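# Move top well plate from rack K1 into blue GENERAL bin

## Task

Lift the top 96-well plate off the stack in rack K1 and place it in the blue bin marked GENERAL (one of three look-alike bins). Done only if all three bins are still standing upright, the bottom plate is still sitting in K1 exactly as before, and everything stays put without the robot holding it. The gripper must release the plate and withdraw at the end. The plate may be let go once it lies entirely within the bin.

## Robot and tools

ROBOT. Two 7-joint arms, left_arm and right_arm, hang from one shared column behind the near table edge. The robot faces roughly +x, possibly turned slightly about the column. left_arm is the robot's own left and sits on the +y side. Its base is at (-0.010, +0.031, +0.418) m and right_arm's at (-0.016, -0.031, +0.418) m, both with quat_wxyz (+0.999, 0, 0, -0.050). Identical joint values on both arms give mirrored postures. The unused arm may be parked out of the way. The two arms must never collide or shove each other.

FRAME. Every pose is in one scene frame. z = 0 is the table top and +z is up. The origin lies 0.07 m behind the centre of the near table edge, and +x points out across the table. Positions are in metres. Orientations are quaternions written w first (qw, qx, qy, qz). Reported hand positions get less accurate at long reach.

GRIPPER. The fingers extend along the gripper's own +z axis and close along its y axis. end_effector_position is the spot between the pads when they are shut, under 1 cm behind the tips. Closing moves the tips roughly 17 mm farther out along +z. Opening is a number from -1 (closed) to +1 (fully open, 0.145 m). A full close takes at least about 0.5 s. To keep hold of something, command an opening clearly smaller than grip_measured; a larger gap squeezes harder, up to roughly 10 N per pad on items up to about 11 cm wide. Closing quickly can press much harder.

ROW. Both motion tools use a row of 16 numbers covering both arms, always all 16 even if one arm is idle: left_arm x, y, z, qw, qx, qy, qz, opening, then right_arm in the same order. x, y, z and the quaternion are an absolute goal pose for that gripper in the scene frame, not an offset. A row may add 14 stiffness factors, each 0 to 1: left_arm's 7 joints then right_arm's 7, in Joint positions order. They scale each joint's position gain and remain in force until replaced.

execute_actions(actions). actions is a list of at most 15 actions. Each action is a list of at most 15 rows; each row drives one control step of 1/30 s, and if fewer than 15 rows are given the last one repeats, so every action lasts 0.5 s. An empty list just returns the current state and images. If any target lies more than 0.6 m from the gripper's present position along any of that gripper's own axes, that action is rejected for both arms; if the first action fails this test against the last reported state, or any action is malformed, nothing in the call runs. Each step, the commanded pose is limited to 70 mm and 16 degrees from the measured one, and the arm afterwards drifts at most up to its last clipped pose, so distant goals need further actions. The inverse kinematics favours position over orientation. To hold an orientation steady, repeat the same quaternion you chose rather than copying the reported one, which may drift.

move(target, speed, blocking). target is one row as above (absolute poses). Each gripper travels in a straight line, turning the shorter way, and all arms finish together after 0.5 to 10 s; anything longer is cut off at 10 s. speed is m/s, 0.002 to 0.5, default 0.25; turning rate is capped at twice that in rad/s. The opening is applied at the start. Moves ignore obstacles and the other arm, and grippers may lag, wander, or exceed speed, especially near a straight elbow. Faster contact and aiming farther past a surface both hit harder. blocking=false returns after 0.5 s while motion continues; until a result shows it has ended, only wait or stop are accepted. The result adds a move: line with the outcome (done, off_target, moving, held, fault) and any limits (paced = command clipped; held = some steps blocked, after which the arm may surge), plus each gripper's distance to its goal.

wait(seconds): 0 to 10; lets the scene run with last commands held and returns early if a move finishes. stop(): brakes a running move; it needs room, and fingers keep moving. zoom_image(camera, region): camera is cam_high, cam_low, cam_left_wrist or cam_right_wrist; region is [x0, y0, x1, y1] in image pixels from the top-left, no larger than 504 by 504. read_manual(section): only "licences". finished_scene(scene): give the current scene's number; it is final and reports success.

RESULTS. Each result gives the state line (left_arm: … | right_arm: …) with each gripper's position and quaternion, Hand target lines showing where the controller is heading, grip_measured, joint positions and torques (offset, noisy, nonzero even unloaded), and images from the four 896x504 cameras, with calibration changes listed. Action calls also list per-step positions; HELD marks a step where that arm was held back. pose unreachable means a clearance check altered or blocked the named arm. FAULT means an arm stopped. MOTOR HOT warns at 85 °C; at 100 °C an OVER-TEMPERATURE FAULT shuts the hot motors until they cool, so avoid long loaded holds.

CARE. Keep an idle arm still by resending its exact last reported pose and its intended opening every call. Occasionally an outside tug may disturb a held object or push loose ones. Nothing may leave the table. Avoid drops, slips, slams, hard collisions, tipping bins, and disturbing the lower plate in K1.

Each tool is called after ">>>" by a JSON object that holds its "api" and its "payload".

## Session

I'll start by looking at the current state of the scene.

>>> {"api": "execute_actions", "payload": {"actions": []}}

Scene clock: 0.00 s.
left_arm: end_effector_position=(+0.3693, +0.5930, +0.3885) grip_measured=+1.00 end_effector_quat_wxyz=(-0.616, +0.735, -0.236, +0.158) | right_arm: end_effector_position=(+0.2313, -0.0649, +0.3836) grip_measured=+1.00 end_effector_quat_wxyz=(-0.414, +0.498, +0.569, +0.507)
Joint positions: left_arm=[ 1.319  1.206 -1.035  0.624 -0.413  0.468  0.335  0.145] | right_arm=[ 0.811  0.865 -0.598  1.839  0.95   0.353  1.082  0.145]
Joint velocities: left_arm=[-0.011 -0.077 -0.007 -0.002 -0.022 -0.051  0.022  0.   ] | right_arm=[-0.033  0.011 -0.002  0.022 -0.081 -0.051  0.051 -0.   ]
Joint torques (N m, as the arm reports them, + toward a larger angle): no reading
Motor temperatures (°C, as the motors report them): left_arm=[24 25 24 24 23 25 22] | right_arm=[25 24 23 25 25 25 26]
Hand target (left_arm): +0.369, +0.593, +0.389; -0.616, +0.735, -0.236, +0.158
Hand target (right_arm): +0.231, -0.065, +0.384; -0.414, +0.498, +0.569, +0.507
Joint stiffness scale: left_arm=[1. 1. 1. 1. 1. 1. 1.] | right_arm=[1. 1. 1. 1. 1. 1. 1.]

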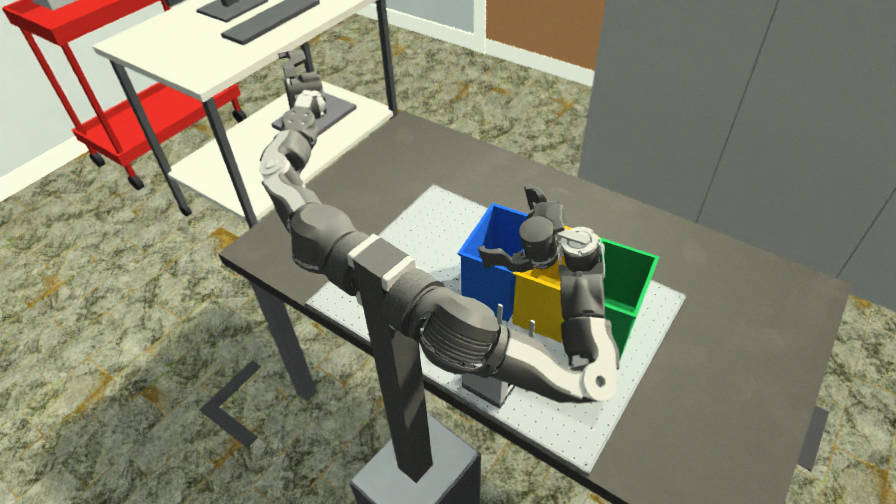

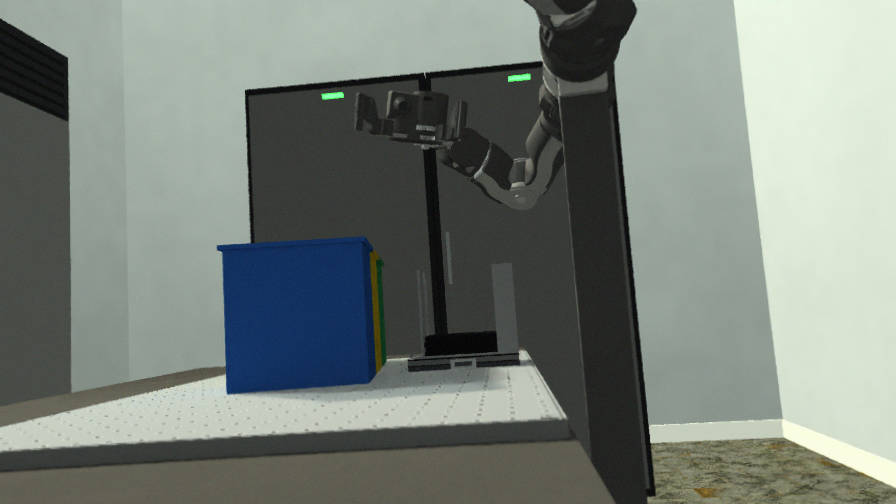

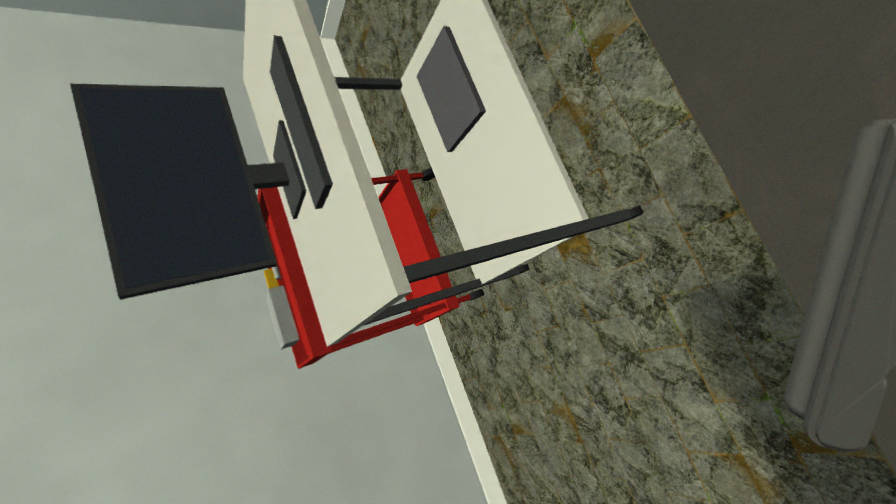

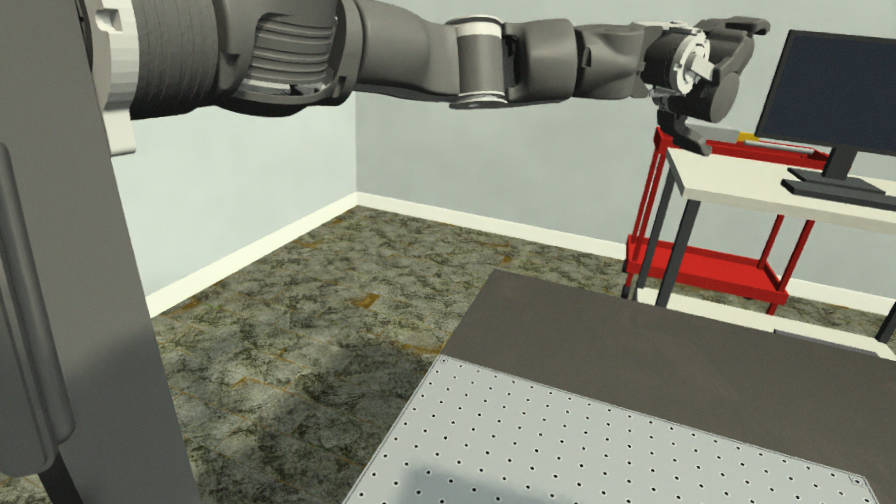

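>>> {"api": "zoom_image", "payload": {"camera": "cam_low", "region": [360, 220, 560, 400]}}

>>> {"api": "zoom_image", "payload": {"camera": "cam_high", "region": [400, 170, 700, 470]}}

Region (360, 220, 560, 400) of cam_low's 896x504 image, scaled by 2.520, with more detail than that image has; it fills the top 454 rows of this view, and the rest is white.

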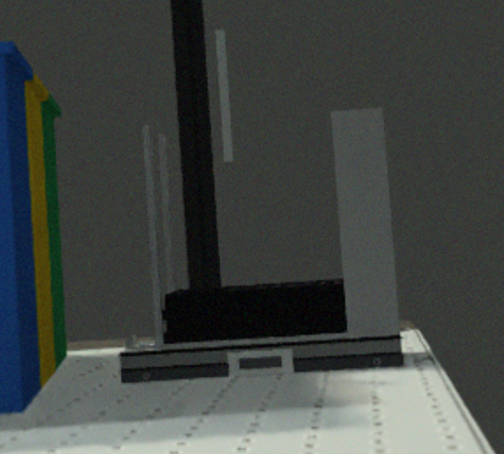

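Region (400, 170, 700, 470) of cam_high's 896x504 image, scaled by 1.680, with more detail than that image has.

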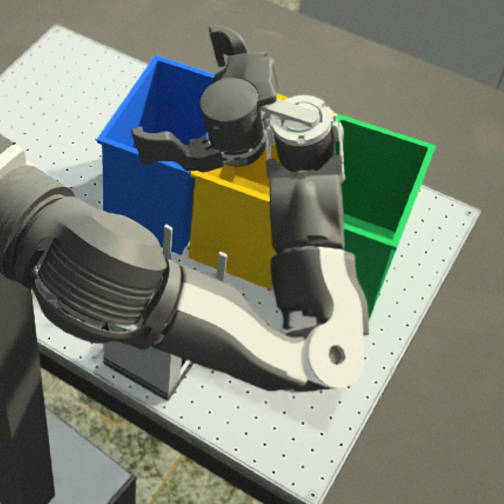

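>>> {"api": "zoom_image", "payload": {"camera": "cam_high", "region": [450, 190, 570, 310]}}

>>> {"api": "zoom_image", "payload": {"camera": "cam_high", "region": [560, 220, 680, 340]}}

>>> {"api": "zoom_image", "payload": {"camera": "cam_low", "region": [200, 220, 400, 410]}}

>>> {"api": "zoom_image", "payload": {"camera": "cam_low", "region": [340, 70, 500, 190]}}

Region (450, 190, 570, 310) of cam_high's 896x504 image, scaled by 4.200, with more detail than that image has.

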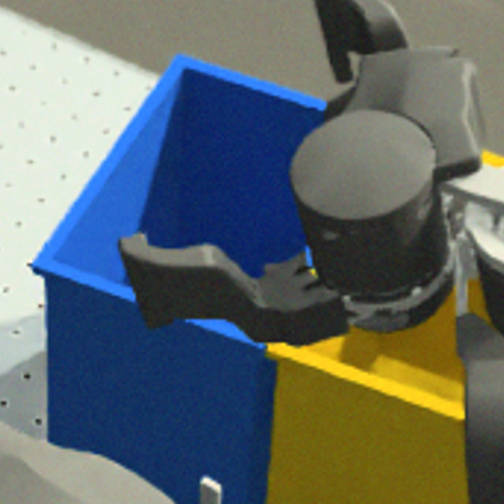

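Region (560, 220, 680, 340) of cam_high's 896x504 image, scaled by 4.200, with more detail than that image has.

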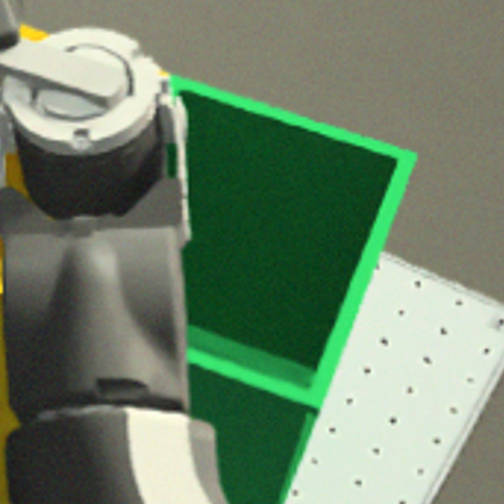

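Region (200, 220, 400, 410) of cam_low's 896x504 image, scaled by 2.520, with more detail than that image has; it fills the top 479 rows of this view, and the rest is white.

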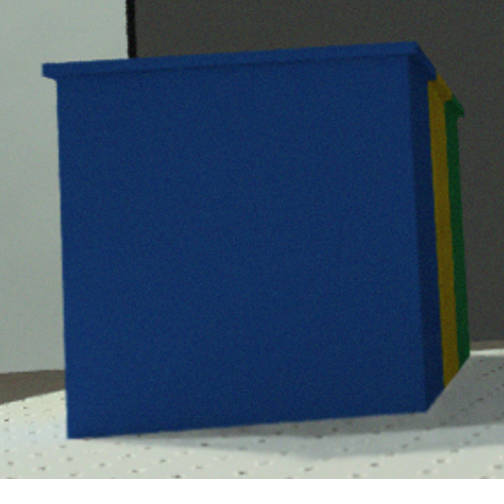

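Region (340, 70, 500, 190) of cam_low's 896x504 image, scaled by 3.150, with more detail than that image has; it fills the top 378 rows of this view, and the rest is white.

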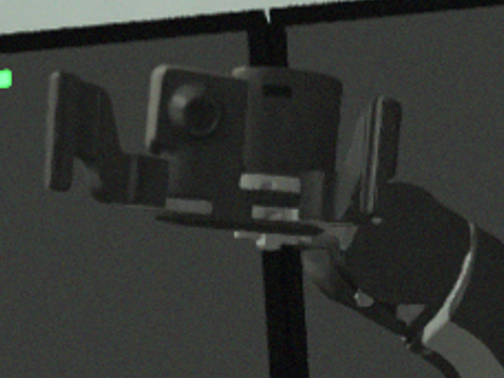

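>>> {"api": "move", "payload": {"target": [0.29, 0.17, 0.39, 0.040, -0.0966, 0.9189, -0.3809, 0.0, 0.168, -0.077, 0.195, 0, 0, 1, 0, 1.0], "speed": 0.35}}

Scene clock: 123.77 s.
left_arm: end_effector_position=(+0.2923, +0.1662, +0.3965) grip_measured=+0.00 end_effector_quat_wxyz=(+0.036, -0.108, +0.913, -0.391) | right_arm: end_effector_position=(+0.1642, -0.0755, +0.1944) grip_measured=+1.00 end_effector_quat_wxyz=(-0.006, -0.004, +1.000, -0.003)
Joint positions: left_arm=[ 1.349  1.239 -0.839  1.577  0.549 -0.772  1.556  0.076] | right_arm=[ 1.256  0.571 -1.572  2.102 -0.305 -0.146  1.565  0.145]
Joint velocities: left_arm=[-0.055  0.033 -0.002 -0.017  0.037  0.037  0.066  0.   ] | right_arm=[ 0.055 -0.055 -0.002 -0.017  0.095  0.051 -0.007 -0.   ]
Joint torques (N m, as the arm reports them, + toward a larger angle): left_arm=[4.75 1.4  2.98 0.1  0.34 0.03 0.02] | right_arm=[5.78 0.36 2.36 1.38 0.11 0.1  0.12]
Motor temperatures (°C, as the motors report them): left_arm=[28 26 25 24 23 25 23] | right_arm=[31 25 25 25 26 26 26]
Hand target (left_arm): +0.292, +0.167, +0.395; +0.035, -0.108, +0.915, -0.388
Hand target (right_arm): +0.163, -0.077, +0.193; -0.008, -0.003, +1.000, -0.006
Off the commanded pose (left_arm): 0.008 m, 2 deg.
Off the commanded pose (right_arm): 0.004 m, 1 deg.
Joint stiffness scale: left_arm=[1. 1. 1. 1. 1. 1. 1.] | right_arm=[1. 1. 1. 1. 1. 1. 1.]
joint sent to its limit (left arm) — the command would take joint 6 (wrist pitch) past its lower limit and joint 7 (wrist yaw) past its upper limit, so those joints were sent only as far as their limits.
joint sent to its limit (right arm) — the command would take joint 3 (upper arm roll) past its lower limit and joint 7 (wrist yaw) past its upper limit, so those joints were sent only as far as their limits.
move: off_target (left_arm, right_arm)
camera_calibration (this result's frames):
cam_left_wrist: T_world_to_cam=[[-0.232418, 0.894503, -0.381899, 0.064715], [0.914964, 0.334257, 0.226081, -0.401744], [0.329883, -0.296879, -0.896125, 0.360302], [0, 0, 0, 1]] pos_world=[0.263765, 0.183364, 0.438417]
cam_right_wrist: T_world_to_cam=[[0.0213142, 0.928638, -0.370374, 0.139858], [0.978534, 0.056576, 0.198165, -0.183679], [0.204978, -0.366648, -0.907498, 0.172417], [0, 0, 0, 1]] pos_world=[0.141413, -0.0562694, 0.244667]

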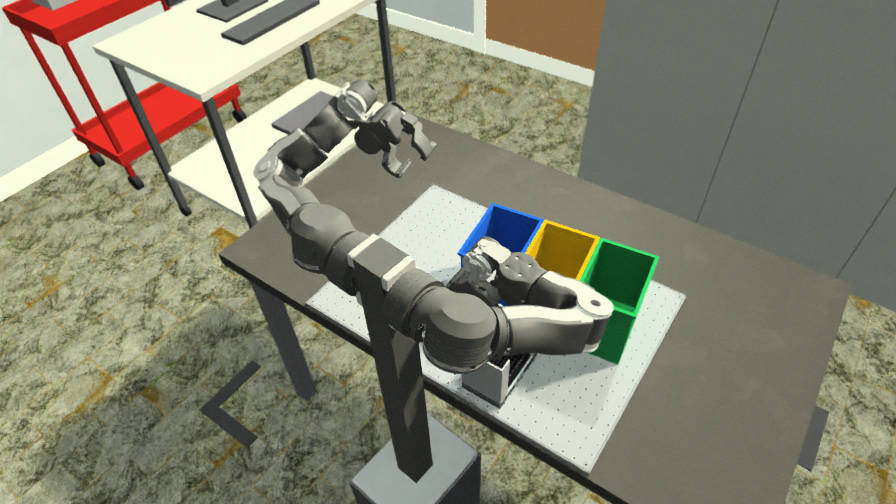

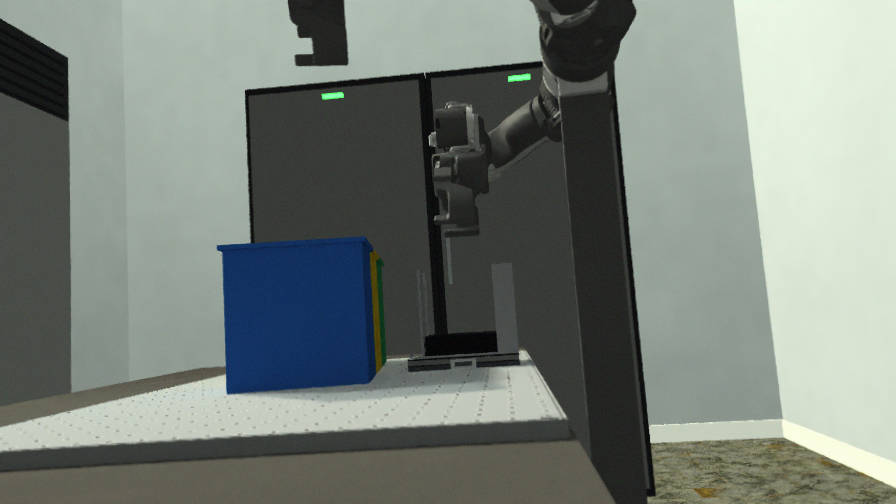

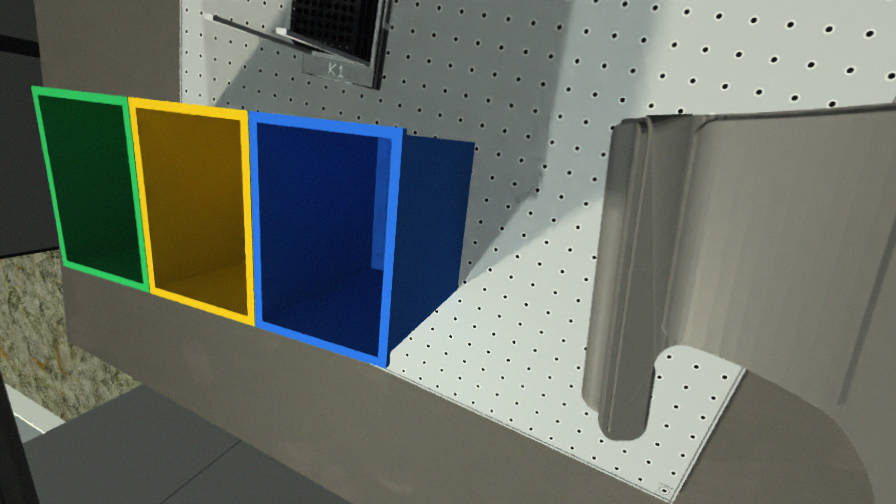

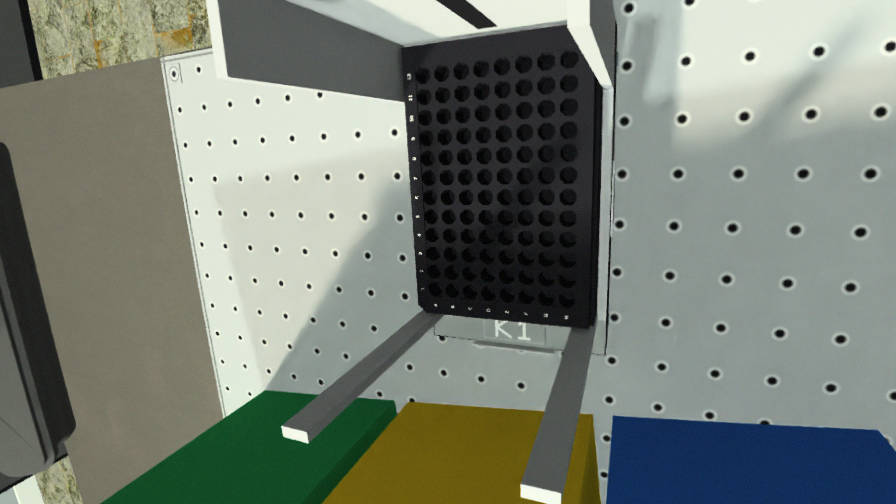

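>>> {"api": "zoom_image", "payload": {"camera": "cam_right_wrist", "region": [380, 0, 640, 370]}}

>>> {"api": "zoom_image", "payload": {"camera": "cam_low", "region": [390, 90, 550, 380]}}

Region (380, 0, 640, 370) of cam_right_wrist's 896x504 image, scaled by 1.362, with more detail than that image has; it fills the left 354 columns of this view, and the rest is white.

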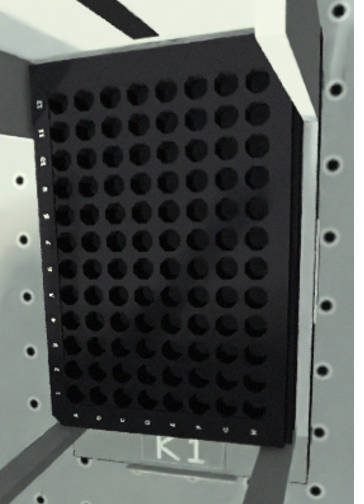

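Region (390, 90, 550, 380) of cam_low's 896x504 image, scaled by 1.738, with more detail than that image has; it fills the left 278 columns of this view, and the rest is white.

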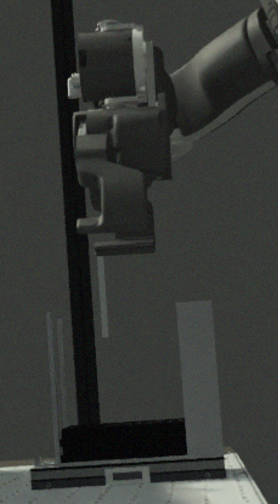

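>>> {"api": "move", "payload": {"target": [0.2923, 0.1662, 0.3965, 0.036, -0.108, 0.913, -0.391, 0.0, 0.178, -0.110, 0.085, 0, -0.0113, 1, 0, 0.55], "speed": 0.15}}

Scene clock: 176.33 s.
left_arm: end_effector_position=(+0.2923, +0.1662, +0.3966) grip_measured=+0.00 end_effector_quat_wxyz=(+0.036, -0.108, +0.913, -0.391) | right_arm: end_effector_position=(+0.1754, -0.1117, +0.0843) grip_measured=+0.55 end_effector_quat_wxyz=(-0.001, -0.009, +1.000, -0.003)
Joint positions: left_arm=[ 1.349  1.239 -0.839  1.577  0.549 -0.772  1.556  0.076] | right_arm=[ 0.861  0.664 -1.572  1.819 -0.788 -0.424  1.282  0.115]
Joint velocities: left_arm=[-0.055 -0.121 -0.007 -0.012  0.037  0.022  0.007 -0.   ] | right_arm=[ 0.011 -0.033  0.002 -0.007  0.007  0.022 -0.007 -0.   ]
Joint torques (N m, as the arm reports them, + toward a larger angle): left_arm=[ 4.3   1.06  3.87  0.1   0.27  0.13 -0.12] | right_arm=[ 6.07  0.48  2.38  2.69  0.06 -0.09 -0.19]
Motor temperatures (°C, as the motors report them): left_arm=[29 26 26 24 23 25 23] | right_arm=[30 25 25 25 26 25 26]
Hand target (left_arm): +0.292, +0.166, +0.397; +0.036, -0.108, +0.913, -0.391
Hand target (right_arm): +0.175, -0.110, +0.084; -0.002, -0.011, +1.000, +0.000
Off the commanded pose (left_arm): 0.000 m, 0 deg.
Off the commanded pose (right_arm): 0.003 m, 0 deg.
Joint stiffness scale: left_arm=[1. 1. 1. 1. 1. 1. 1.] | right_arm=[1. 1. 1. 1. 1. 1. 1.]
move: done
camera_calibration (this result's frames):
cam_left_wrist: T_world_to_cam=[[-0.232751, 0.894363, -0.382022, 0.0648445], [0.914876, 0.334596, 0.225935, -0.401797], [0.329891, -0.296916, -0.89611, 0.360308], [0, 0, 0, 1]] pos_world=[0.263825, 0.183426, 0.438427]
cam_right_wrist: T_world_to_cam=[[0.0166789, 0.928882, -0.37, 0.133302], [0.976188, 0.0649192, 0.206984, -0.170126], [0.216284, -0.364642, -0.905681, 0.0550815], [0, 0, 0, 1]] pos_world=[0.151938, -0.0926923, 0.134421]

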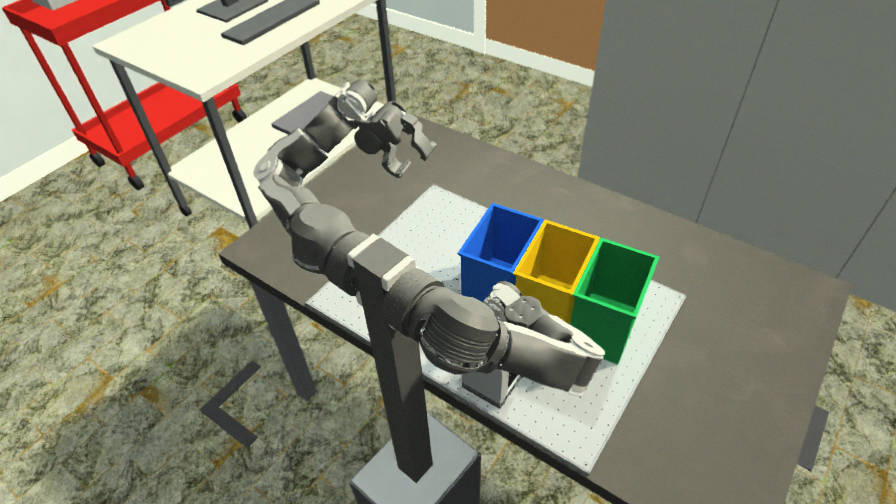

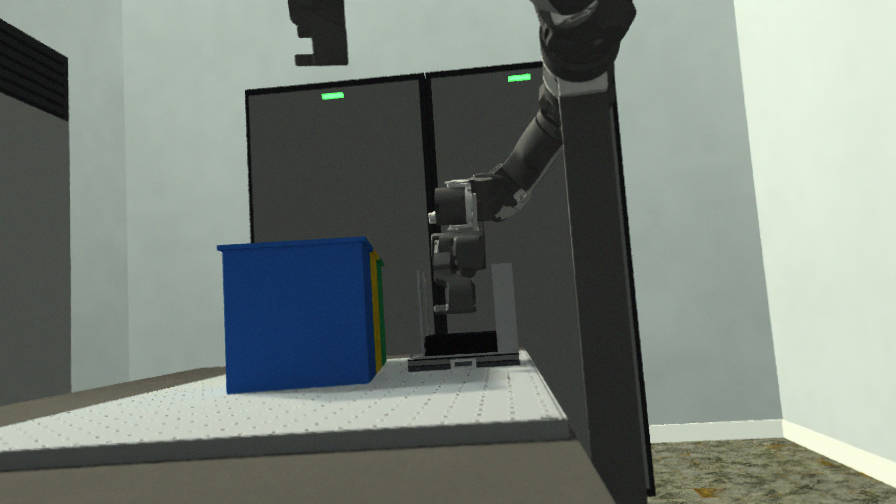

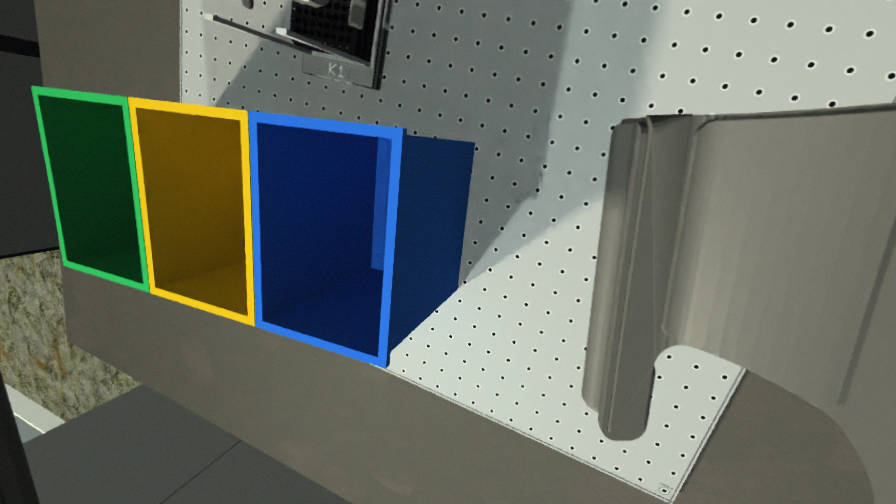

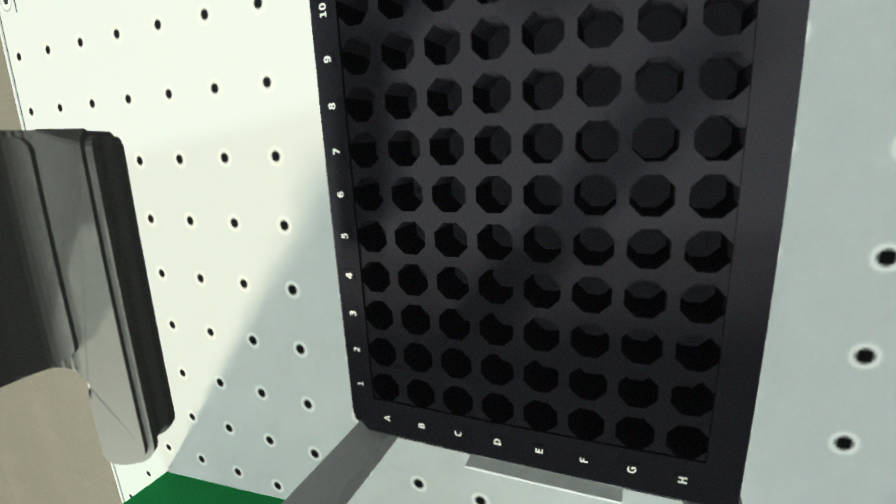

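>>> {"api": "zoom_image", "payload": {"camera": "cam_right_wrist", "region": [310, 0, 562, 252]}}

>>> {"api": "zoom_image", "payload": {"camera": "cam_right_wrist", "region": [570, 252, 822, 504]}}

>>> {"api": "zoom_image", "payload": {"camera": "cam_low", "region": [400, 250, 530, 380]}}

Region (310, 0, 562, 252) of cam_right_wrist's 896x504 image, scaled by 2.000, with more detail than that image has.

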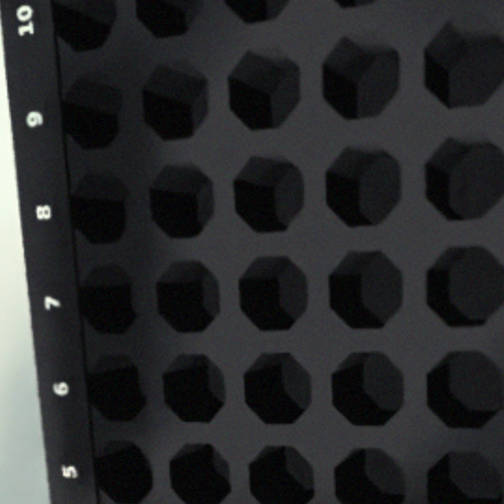

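Region (570, 252, 822, 504) of cam_right_wrist's 896x504 image, scaled by 2.000, with more detail than that image has.

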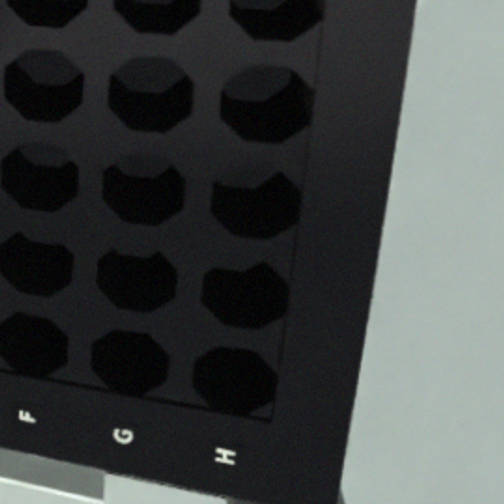

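Region (400, 250, 530, 380) of cam_low's 896x504 image, scaled by 3.877, with more detail than that image has.

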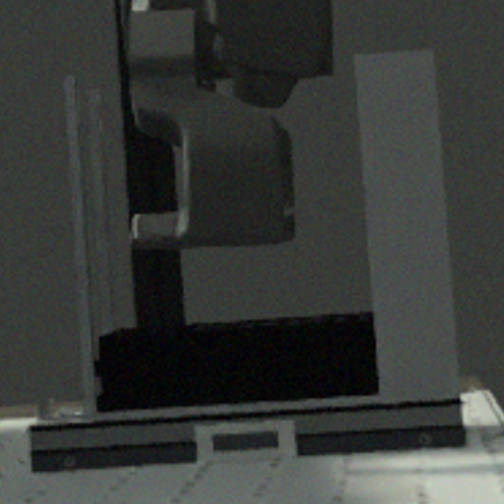

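>>> {"api": "zoom_image", "payload": {"camera": "cam_left_wrist", "region": [540, 250, 790, 500]}}

>>> {"api": "zoom_image", "payload": {"camera": "cam_high", "region": [340, 80, 460, 200]}}

Region (540, 250, 790, 500) of cam_left_wrist's 896x504 image, scaled by 2.016, with more detail than that image has.

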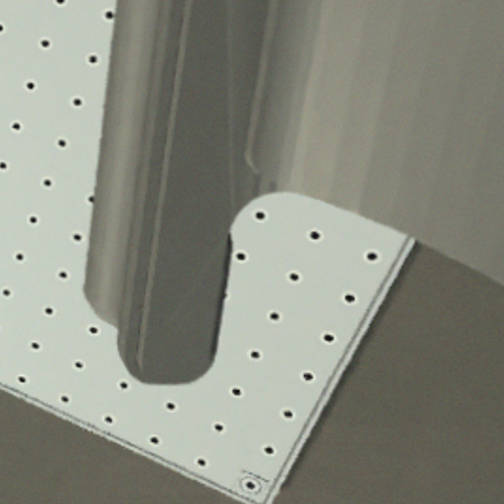

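Region (340, 80, 460, 200) of cam_high's 896x504 image, scaled by 4.200, with more detail than that image has.

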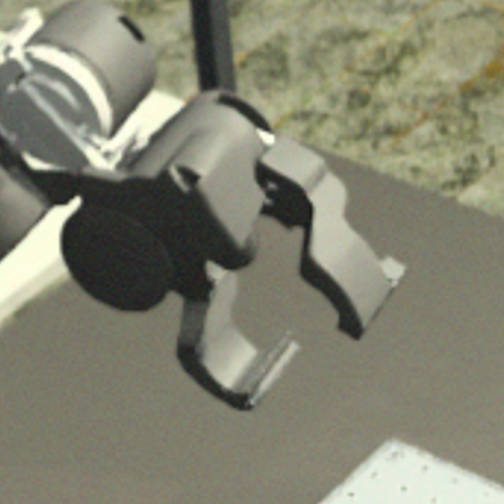

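>>> {"api": "move", "payload": {"target": [0.2923, 0.1662, 0.3965, 0.036, -0.108, 0.913, -0.391, 0.0, 0.180, -0.112, 0.045, -0.0157, -0.0113, 1, 0, 0.5], "speed": 0.08}}

Scene clock: 203.07 s.
left_arm: end_effector_position=(+0.2923, +0.1662, +0.3966) grip_measured=+0.00 end_effector_quat_wxyz=(+0.036, -0.108, +0.913, -0.391) | right_arm: end_effector_position=(+0.1801, -0.1129, +0.0457) grip_measured=+0.50 end_effector_quat_wxyz=(-0.015, -0.008, +1.000, -0.002)
Joint positions: left_arm=[ 1.349  1.239 -0.839  1.577  0.549 -0.772  1.556  0.076] | right_arm=[ 0.781  0.596 -1.572  1.624 -0.889 -0.49   1.161  0.112]
Joint velocities: left_arm=[-0.011  0.077  0.002 -0.007 -0.007 -0.022 -0.022 -0.   ] | right_arm=[-0.055  0.055 -0.007  0.007  0.007  0.022  0.007 -0.   ]
Joint torques (N m, as the arm reports them, + toward a larger angle): left_arm=[ 4.3   1.06  3.86  0.16  0.27  0.12 -0.12] | right_arm=[ 6.18  0.48  2.29  2.36  0.06 -0.12 -0.18]
Motor temperatures (°C, as the motors report them): left_arm=[29 26 26 24 23 25 23] | right_arm=[30 25 25 26 26 25 26]
Hand target (left_arm): +0.292, +0.166, +0.396; +0.036, -0.108, +0.913, -0.391
Hand target (right_arm): +0.179, -0.112, +0.045; -0.016, -0.011, +1.000, +0.000
Off the commanded pose (left_arm): 0.000 m, 0 deg.
Off the commanded pose (right_arm): 0.001 m, 0 deg.
Joint stiffness scale: left_arm=[1. 1. 1. 1. 1. 1. 1.] | right_arm=[1. 1. 1. 1. 1. 1. 1.]
move: done
camera_calibration (this result's frames):
cam_left_wrist: T_world_to_cam=[[-0.232751, 0.894363, -0.382022, 0.0648445], [0.914876, 0.334596, 0.225935, -0.401797], [0.329891, -0.296916, -0.89611, 0.360308], [0, 0, 0, 1]] pos_world=[0.263825, 0.183426, 0.438427]
cam_right_wrist: T_world_to_cam=[[0.00705743, 0.9293, -0.369257, 0.121817], [0.981392, 0.0644209, 0.180883, -0.166488], [0.191883, -0.363663, -0.911554, 0.0234403], [0, 0, 0, 1]] pos_world=[0.158033, -0.0939553, 0.0964639]

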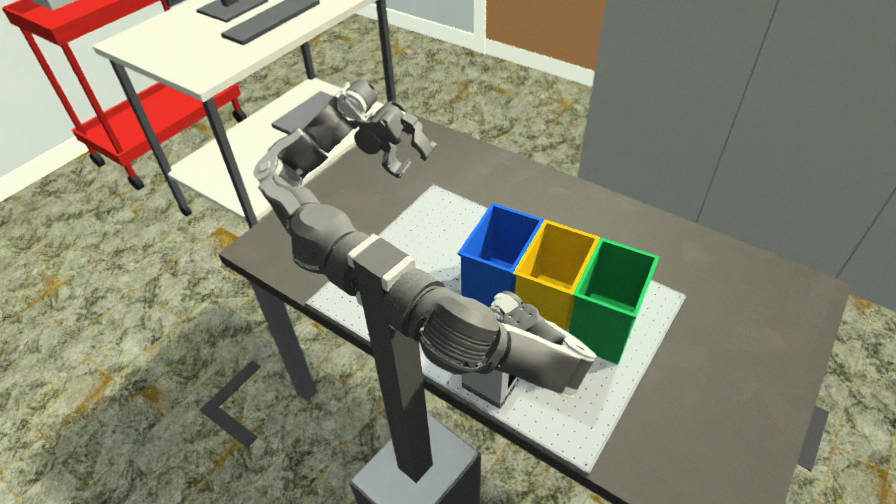

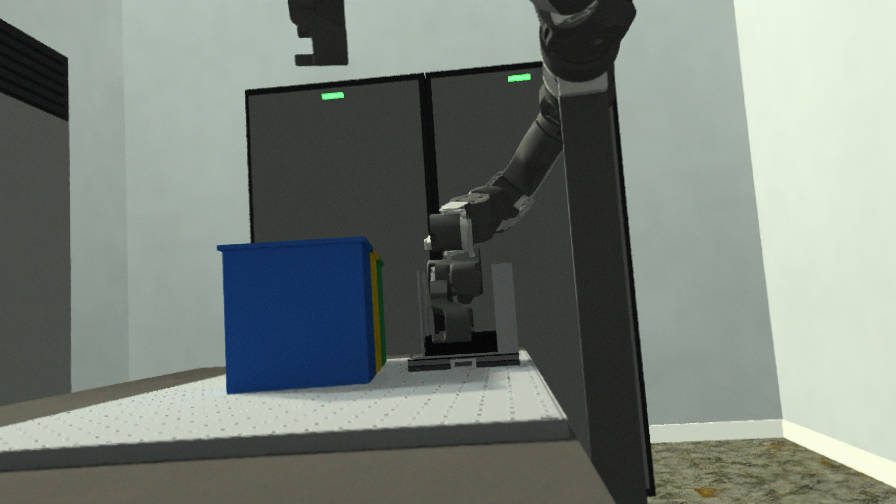

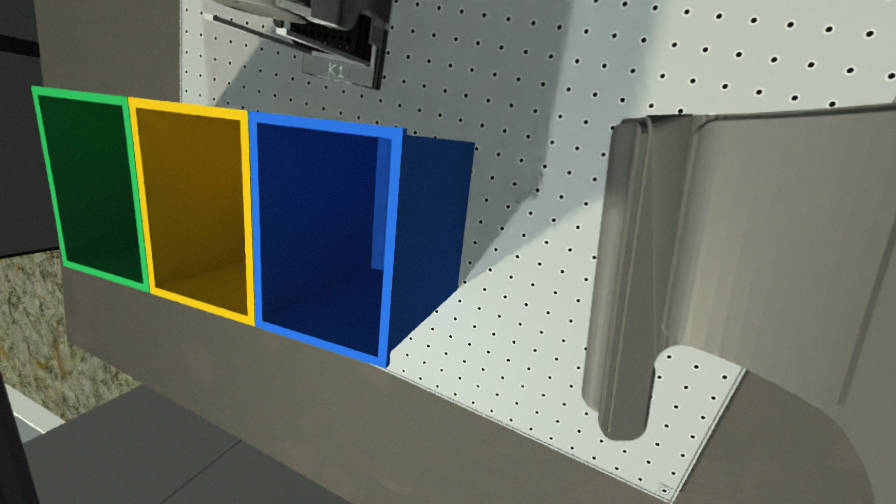

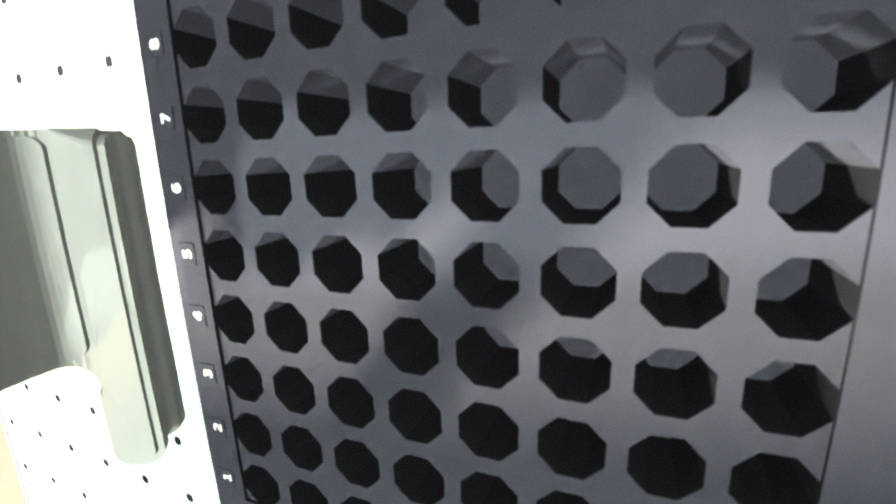

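>>> {"api": "zoom_image", "payload": {"camera": "cam_low", "region": [400, 280, 530, 380]}}

>>> {"api": "zoom_image", "payload": {"camera": "cam_left_wrist", "region": [190, 0, 410, 100]}}

Region (400, 280, 530, 380) of cam_low's 896x504 image, scaled by 3.877, with more detail than that image has; it fills the top 388 rows of this view, and the rest is white.

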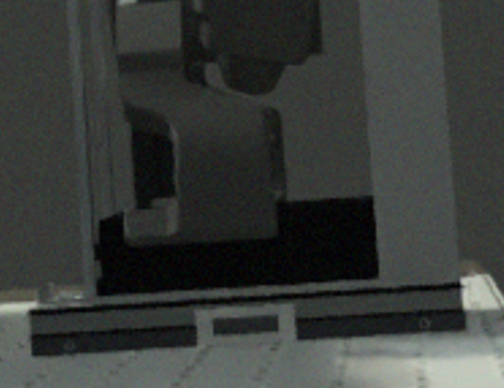

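Region (190, 0, 410, 100) of cam_left_wrist's 896x504 image, scaled by 2.291, with more detail than that image has; it fills the top 229 rows of this view, and the rest is white.

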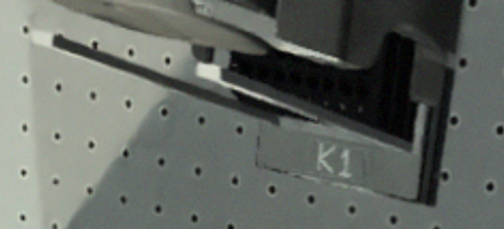

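>>> {"api": "execute_actions", "payload": {"actions": [[[0.2923,0.1662,0.3965,0.036,-0.108,0.913,-0.391,0.0,0.180,-0.112,0.0445,-0.0157,-0.0113,1,0,0.47],[0.2923,0.1662,0.3965,0.036,-0.108,0.913,-0.391,0.0,0.180,-0.112,0.044,-0.0157,-0.0113,1,0,0.44],[0.2923,0.1662,0.3965,0.036,-0.108,0.913,-0.391,0.0,0.180,-0.112,0.0435,-0.0157,-0.0113,1,0,0.41],[0.2923,0.1662,0.3965,0.036,-0.108,0.913,-0.391,0.0,0.180,-0.112,0.043,-0.0157,-0.0113,1,0,0.38],[0.2923,0.1662,0.3965,0.036,-0.108,0.913,-0.391,0.0,0.180,-0.112,0.0427,-0.0157,-0.0113,1,0,0.36],[0.2923,0.1662,0.3965,0.036,-0.108,0.913,-0.391,0.0,0.180,-0.112,0.0427,-0.0157,-0.0113,1,0,0.34],[0.2923,0.1662,0.3965,0.036,-0.108,0.913,-0.391,0.0,0.180,-0.112,0.0427,-0.0157,-0.0113,1,0,0.32],[0.2923,0.1662,0.3965,0.036,-0.108,0.913,-0.391,0.0,0.180,-0.112,0.0427,-0.0157,-0.0113,1,0,0.30],[0.2923,0.1662,0.3965,0.036,-0.108,0.913,-0.391,0.0,0.180,-0.112,0.0427,-0.0157,-0.0113,1,0,0.28],[0.2923,0.1662,0.3965,0.036,-0.108,0.913,-0.391,0.0,0.180,-0.112,0.0427,-0.0157,-0.0113,1,0,0.26],[0.2923,0.1662,0.3965,0.036,-0.108,0.913,-0.391,0.0,0.180,-0.112,0.0427,-0.0157,-0.0113,1,0,0.24],[0.2923,0.1662,0.3965,0.036,-0.108,0.913,-0.391,0.0,0.180,-0.112,0.0427,-0.0157,-0.0113,1,0,0.22],[0.2923,0.1662,0.3965,0.036,-0.108,0.913,-0.391,0.0,0.180,-0.112,0.0427,-0.0157,-0.0113,1,0,0.20],[0.2923,0.1662,0.3965,0.036,-0.108,0.913,-0.391,0.0,0.180,-0.112,0.0427,-0.0157,-0.0113,1,0,0.18],[0.2923,0.1662,0.3965,0.036,-0.108,0.913,-0.391,0.0,0.180,-0.112,0.0427,-0.0157,-0.0113,1,0,0.16]],[[0.2923,0.1662,0.3965,0.036,-0.108,0.913,-0.391,0.0,0.180,-0.112,0.0427,-0.0157,-0.0113,1,0,0.14],[0.2923,0.1662,0.3965,0.036,-0.108,0.913,-0.391,0.0,0.180,-0.112,0.0427,-0.0157,-0.0113,1,0,0.12],[0.2923,0.1662,0.3965,0.036,-0.108,0.913,-0.391,0.0,0.180,-0.112,0.0427,-0.0157,-0.0113,1,0,0.10],[0.2923,0.1662,0.3965,0.036,-0.108,0.913,-0.391,0.0,0.180,-0.112,0.0427,-0.0157,-0.0113,1,0,0.07],[0.2923,0.1662,0.3965,0.036,-0.108,0.913,-0.391,0.0,0.180,-0.112,0.0427,-0.0157,-0.0113,1,0,0.04],[0.2923,0.1662,0.3965,0.036,-0.108,0.913,-0.391,0.0,0.180,-0.112,0.0427,-0.0157,-0.0113,1,0,0.0],[0.2923,0.1662,0.3965,0.036,-0.108,0.913,-0.391,0.0,0.180,-0.112,0.0427,-0.0157,-0.0113,1,0,-0.04],[0.2923,0.1662,0.3965,0.036,-0.108,0.913,-0.391,0.0,0.180,-0.112,0.0427,-0.0157,-0.0113,1,0,-0.08],[0.2923,0.1662,0.3965,0.036,-0.108,0.913,-0.391,0.0,0.180,-0.112,0.0427,-0.0157,-0.0113,1,0,-0.12],[0.2923,0.1662,0.3965,0.036,-0.108,0.913,-0.391,0.0,0.180,-0.112,0.0427,-0.0157,-0.0113,1,0,-0.16],[0.2923,0.1662,0.3965,0.036,-0.108,0.913,-0.391,0.0,0.180,-0.112,0.0427,-0.0157,-0.0113,1,0,-0.2],[0.2923,0.1662,0.3965,0.036,-0.108,0.913,-0.391,0.0,0.180,-0.112,0.0427,-0.0157,-0.0113,1,0,-0.25],[0.2923,0.1662,0.3965,0.036,-0.108,0.913,-0.391,0.0,0.180,-0.112,0.0427,-0.0157,-0.0113,1,0,-0.3]]]}}

Scene clock: 227.60 s.
left_arm: end_effector_position=(+0.2923, +0.1662, +0.3966) grip_measured=+0.00 end_effector_quat_wxyz=(+0.036, -0.108, +0.913, -0.391) | right_arm: end_effector_position=(+0.1818, -0.1130, +0.0441) grip_measured=+0.14 end_effector_quat_wxyz=(-0.013, -0.010, +1.000, -0.002)
Joint positions: left_arm=[ 1.349  1.239 -0.839  1.577  0.549 -0.772  1.556  0.076] | right_arm=[ 0.78   0.591 -1.572  1.612 -0.899 -0.496  1.153  0.086]
Joint velocities: left_arm=[ 0.033 -0.011 -0.002 -0.012 -0.066  0.022  0.051 -0.   ] | right_arm=[ 0.011  0.011 -0.002  0.007 -0.007 -0.022  0.007 -0.   ]
Joint torques (N m, as the arm reports them, + toward a larger angle): left_arm=[ 4.3   1.06  3.88  0.18  0.27  0.13 -0.11] | right_arm=[ 5.53  0.29  2.2   2.12  0.12 -0.06 -0.19]
Motor temperatures (°C, as the motors report them): left_arm=[29 26 26 24 23 25 23] | right_arm=[31 25 25 26 25 25 26]
Hand target (left_arm): +0.292, +0.166, +0.396; +0.036, -0.108, +0.913, -0.391
Hand target (right_arm): +0.180, -0.112, +0.043; -0.016, -0.011, +1.000, -0.000
Off the commanded pose (left_arm): 0.000 m, 0 deg.
Off the commanded pose (right_arm): 0.002 m, 0 deg.
Joint stiffness scale: left_arm=[1. 1. 1. 1. 1. 1. 1.] | right_arm=[1. 1. 1. 1. 1. 1. 1.]
Step readings (end_effector_position; steps 1 to 15: 1st action; 16 to 30: 2nd action):
0: left_arm (+0.2923, +0.1662, +0.3966) | right_arm (+0.1801, -0.1129, +0.0457)
1: left_arm (+0.2923, +0.1662, +0.3966) | right_arm (+0.1804, -0.1129, +0.0454)
2: left_arm (+0.2923, +0.1662, +0.3966) | right_arm (+0.1809, -0.1128, +0.0451)
4: left_arm (+0.2923, +0.1662, +0.3966) | right_arm (+0.1815, -0.1127, +0.0446)
8: left_arm (+0.2923, +0.1662, +0.3966) | right_arm (+0.1816, -0.1128, +0.0441)
15: left_arm (+0.2923, +0.1662, +0.3966) | right_arm (+0.1817, -0.1128, +0.0441)
16: left_arm (+0.2923, +0.1662, +0.3966) | right_arm (+0.1818, -0.1129, +0.0441)
17: left_arm (+0.2923, +0.1662, +0.3966) | right_arm (+0.1818, -0.1130, +0.0441)
19: left_arm (+0.2923, +0.1662, +0.3966) | right_arm (+0.1818, -0.1130, +0.0441)
23: left_arm (+0.2923, +0.1662, +0.3966) | right_arm (+0.1818, -0.1130, +0.0441)
30: end_effector_position above
camera_calibration (this result's frames):
cam_left_wrist: T_world_to_cam=[[-0.232751, 0.894363, -0.382022, 0.0648445], [0.914876, 0.334596, 0.225935, -0.401797], [0.329891, -0.296916, -0.89611, 0.360308], [0, 0, 0, 1]] pos_world=[0.263825, 0.183426, 0.438427]
cam_right_wrist: T_world_to_cam=[[0.00479605, 0.929014, -0.370014, 0.121712], [0.980413, 0.0684863, 0.18466, -0.167329], [0.196893, -0.363652, -0.910489, 0.0206105], [0, 0, 0, 1]] pos_world=[0.15941, -0.0941176, 0.0946999]

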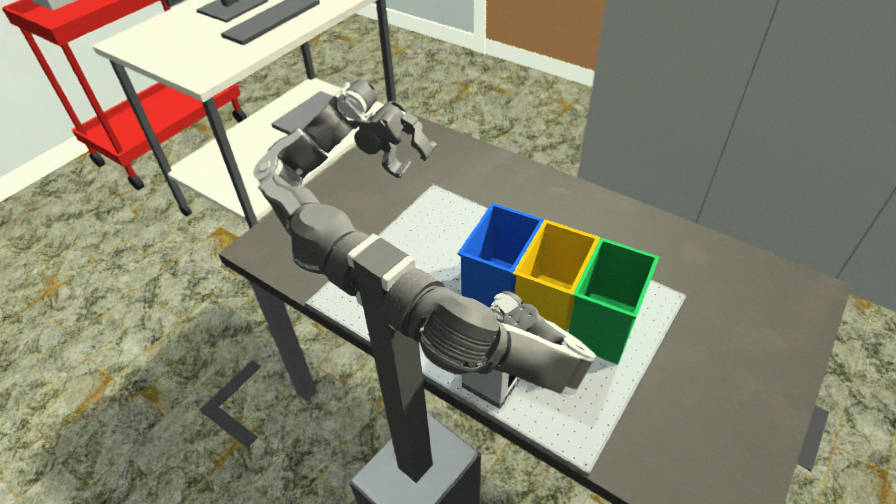

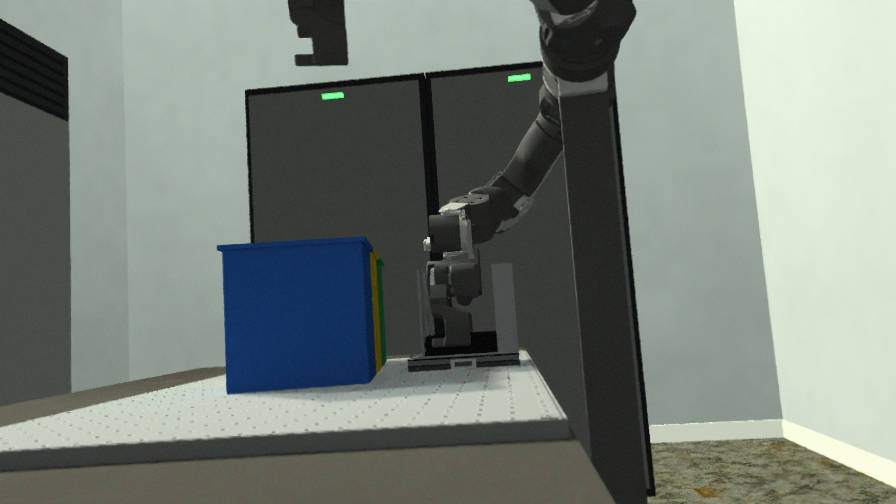

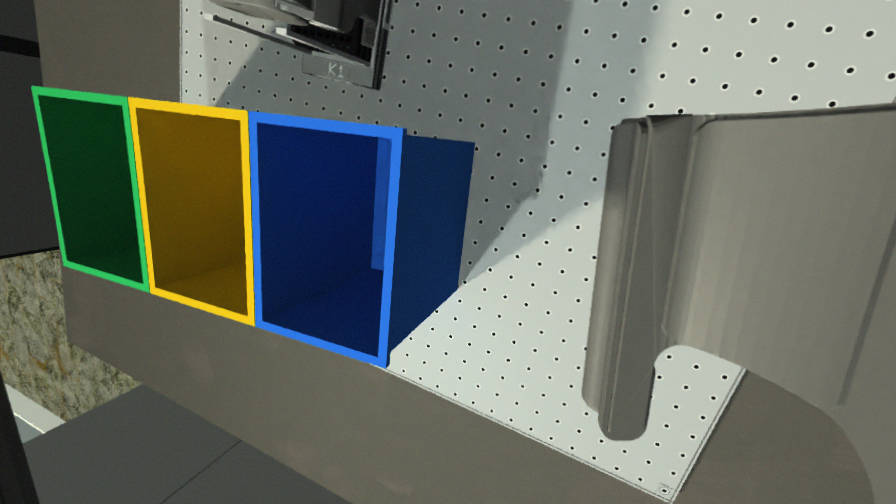

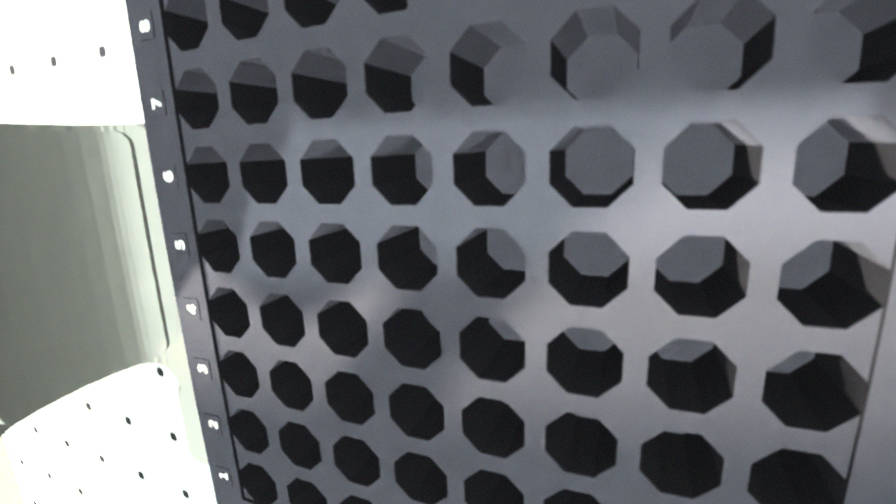

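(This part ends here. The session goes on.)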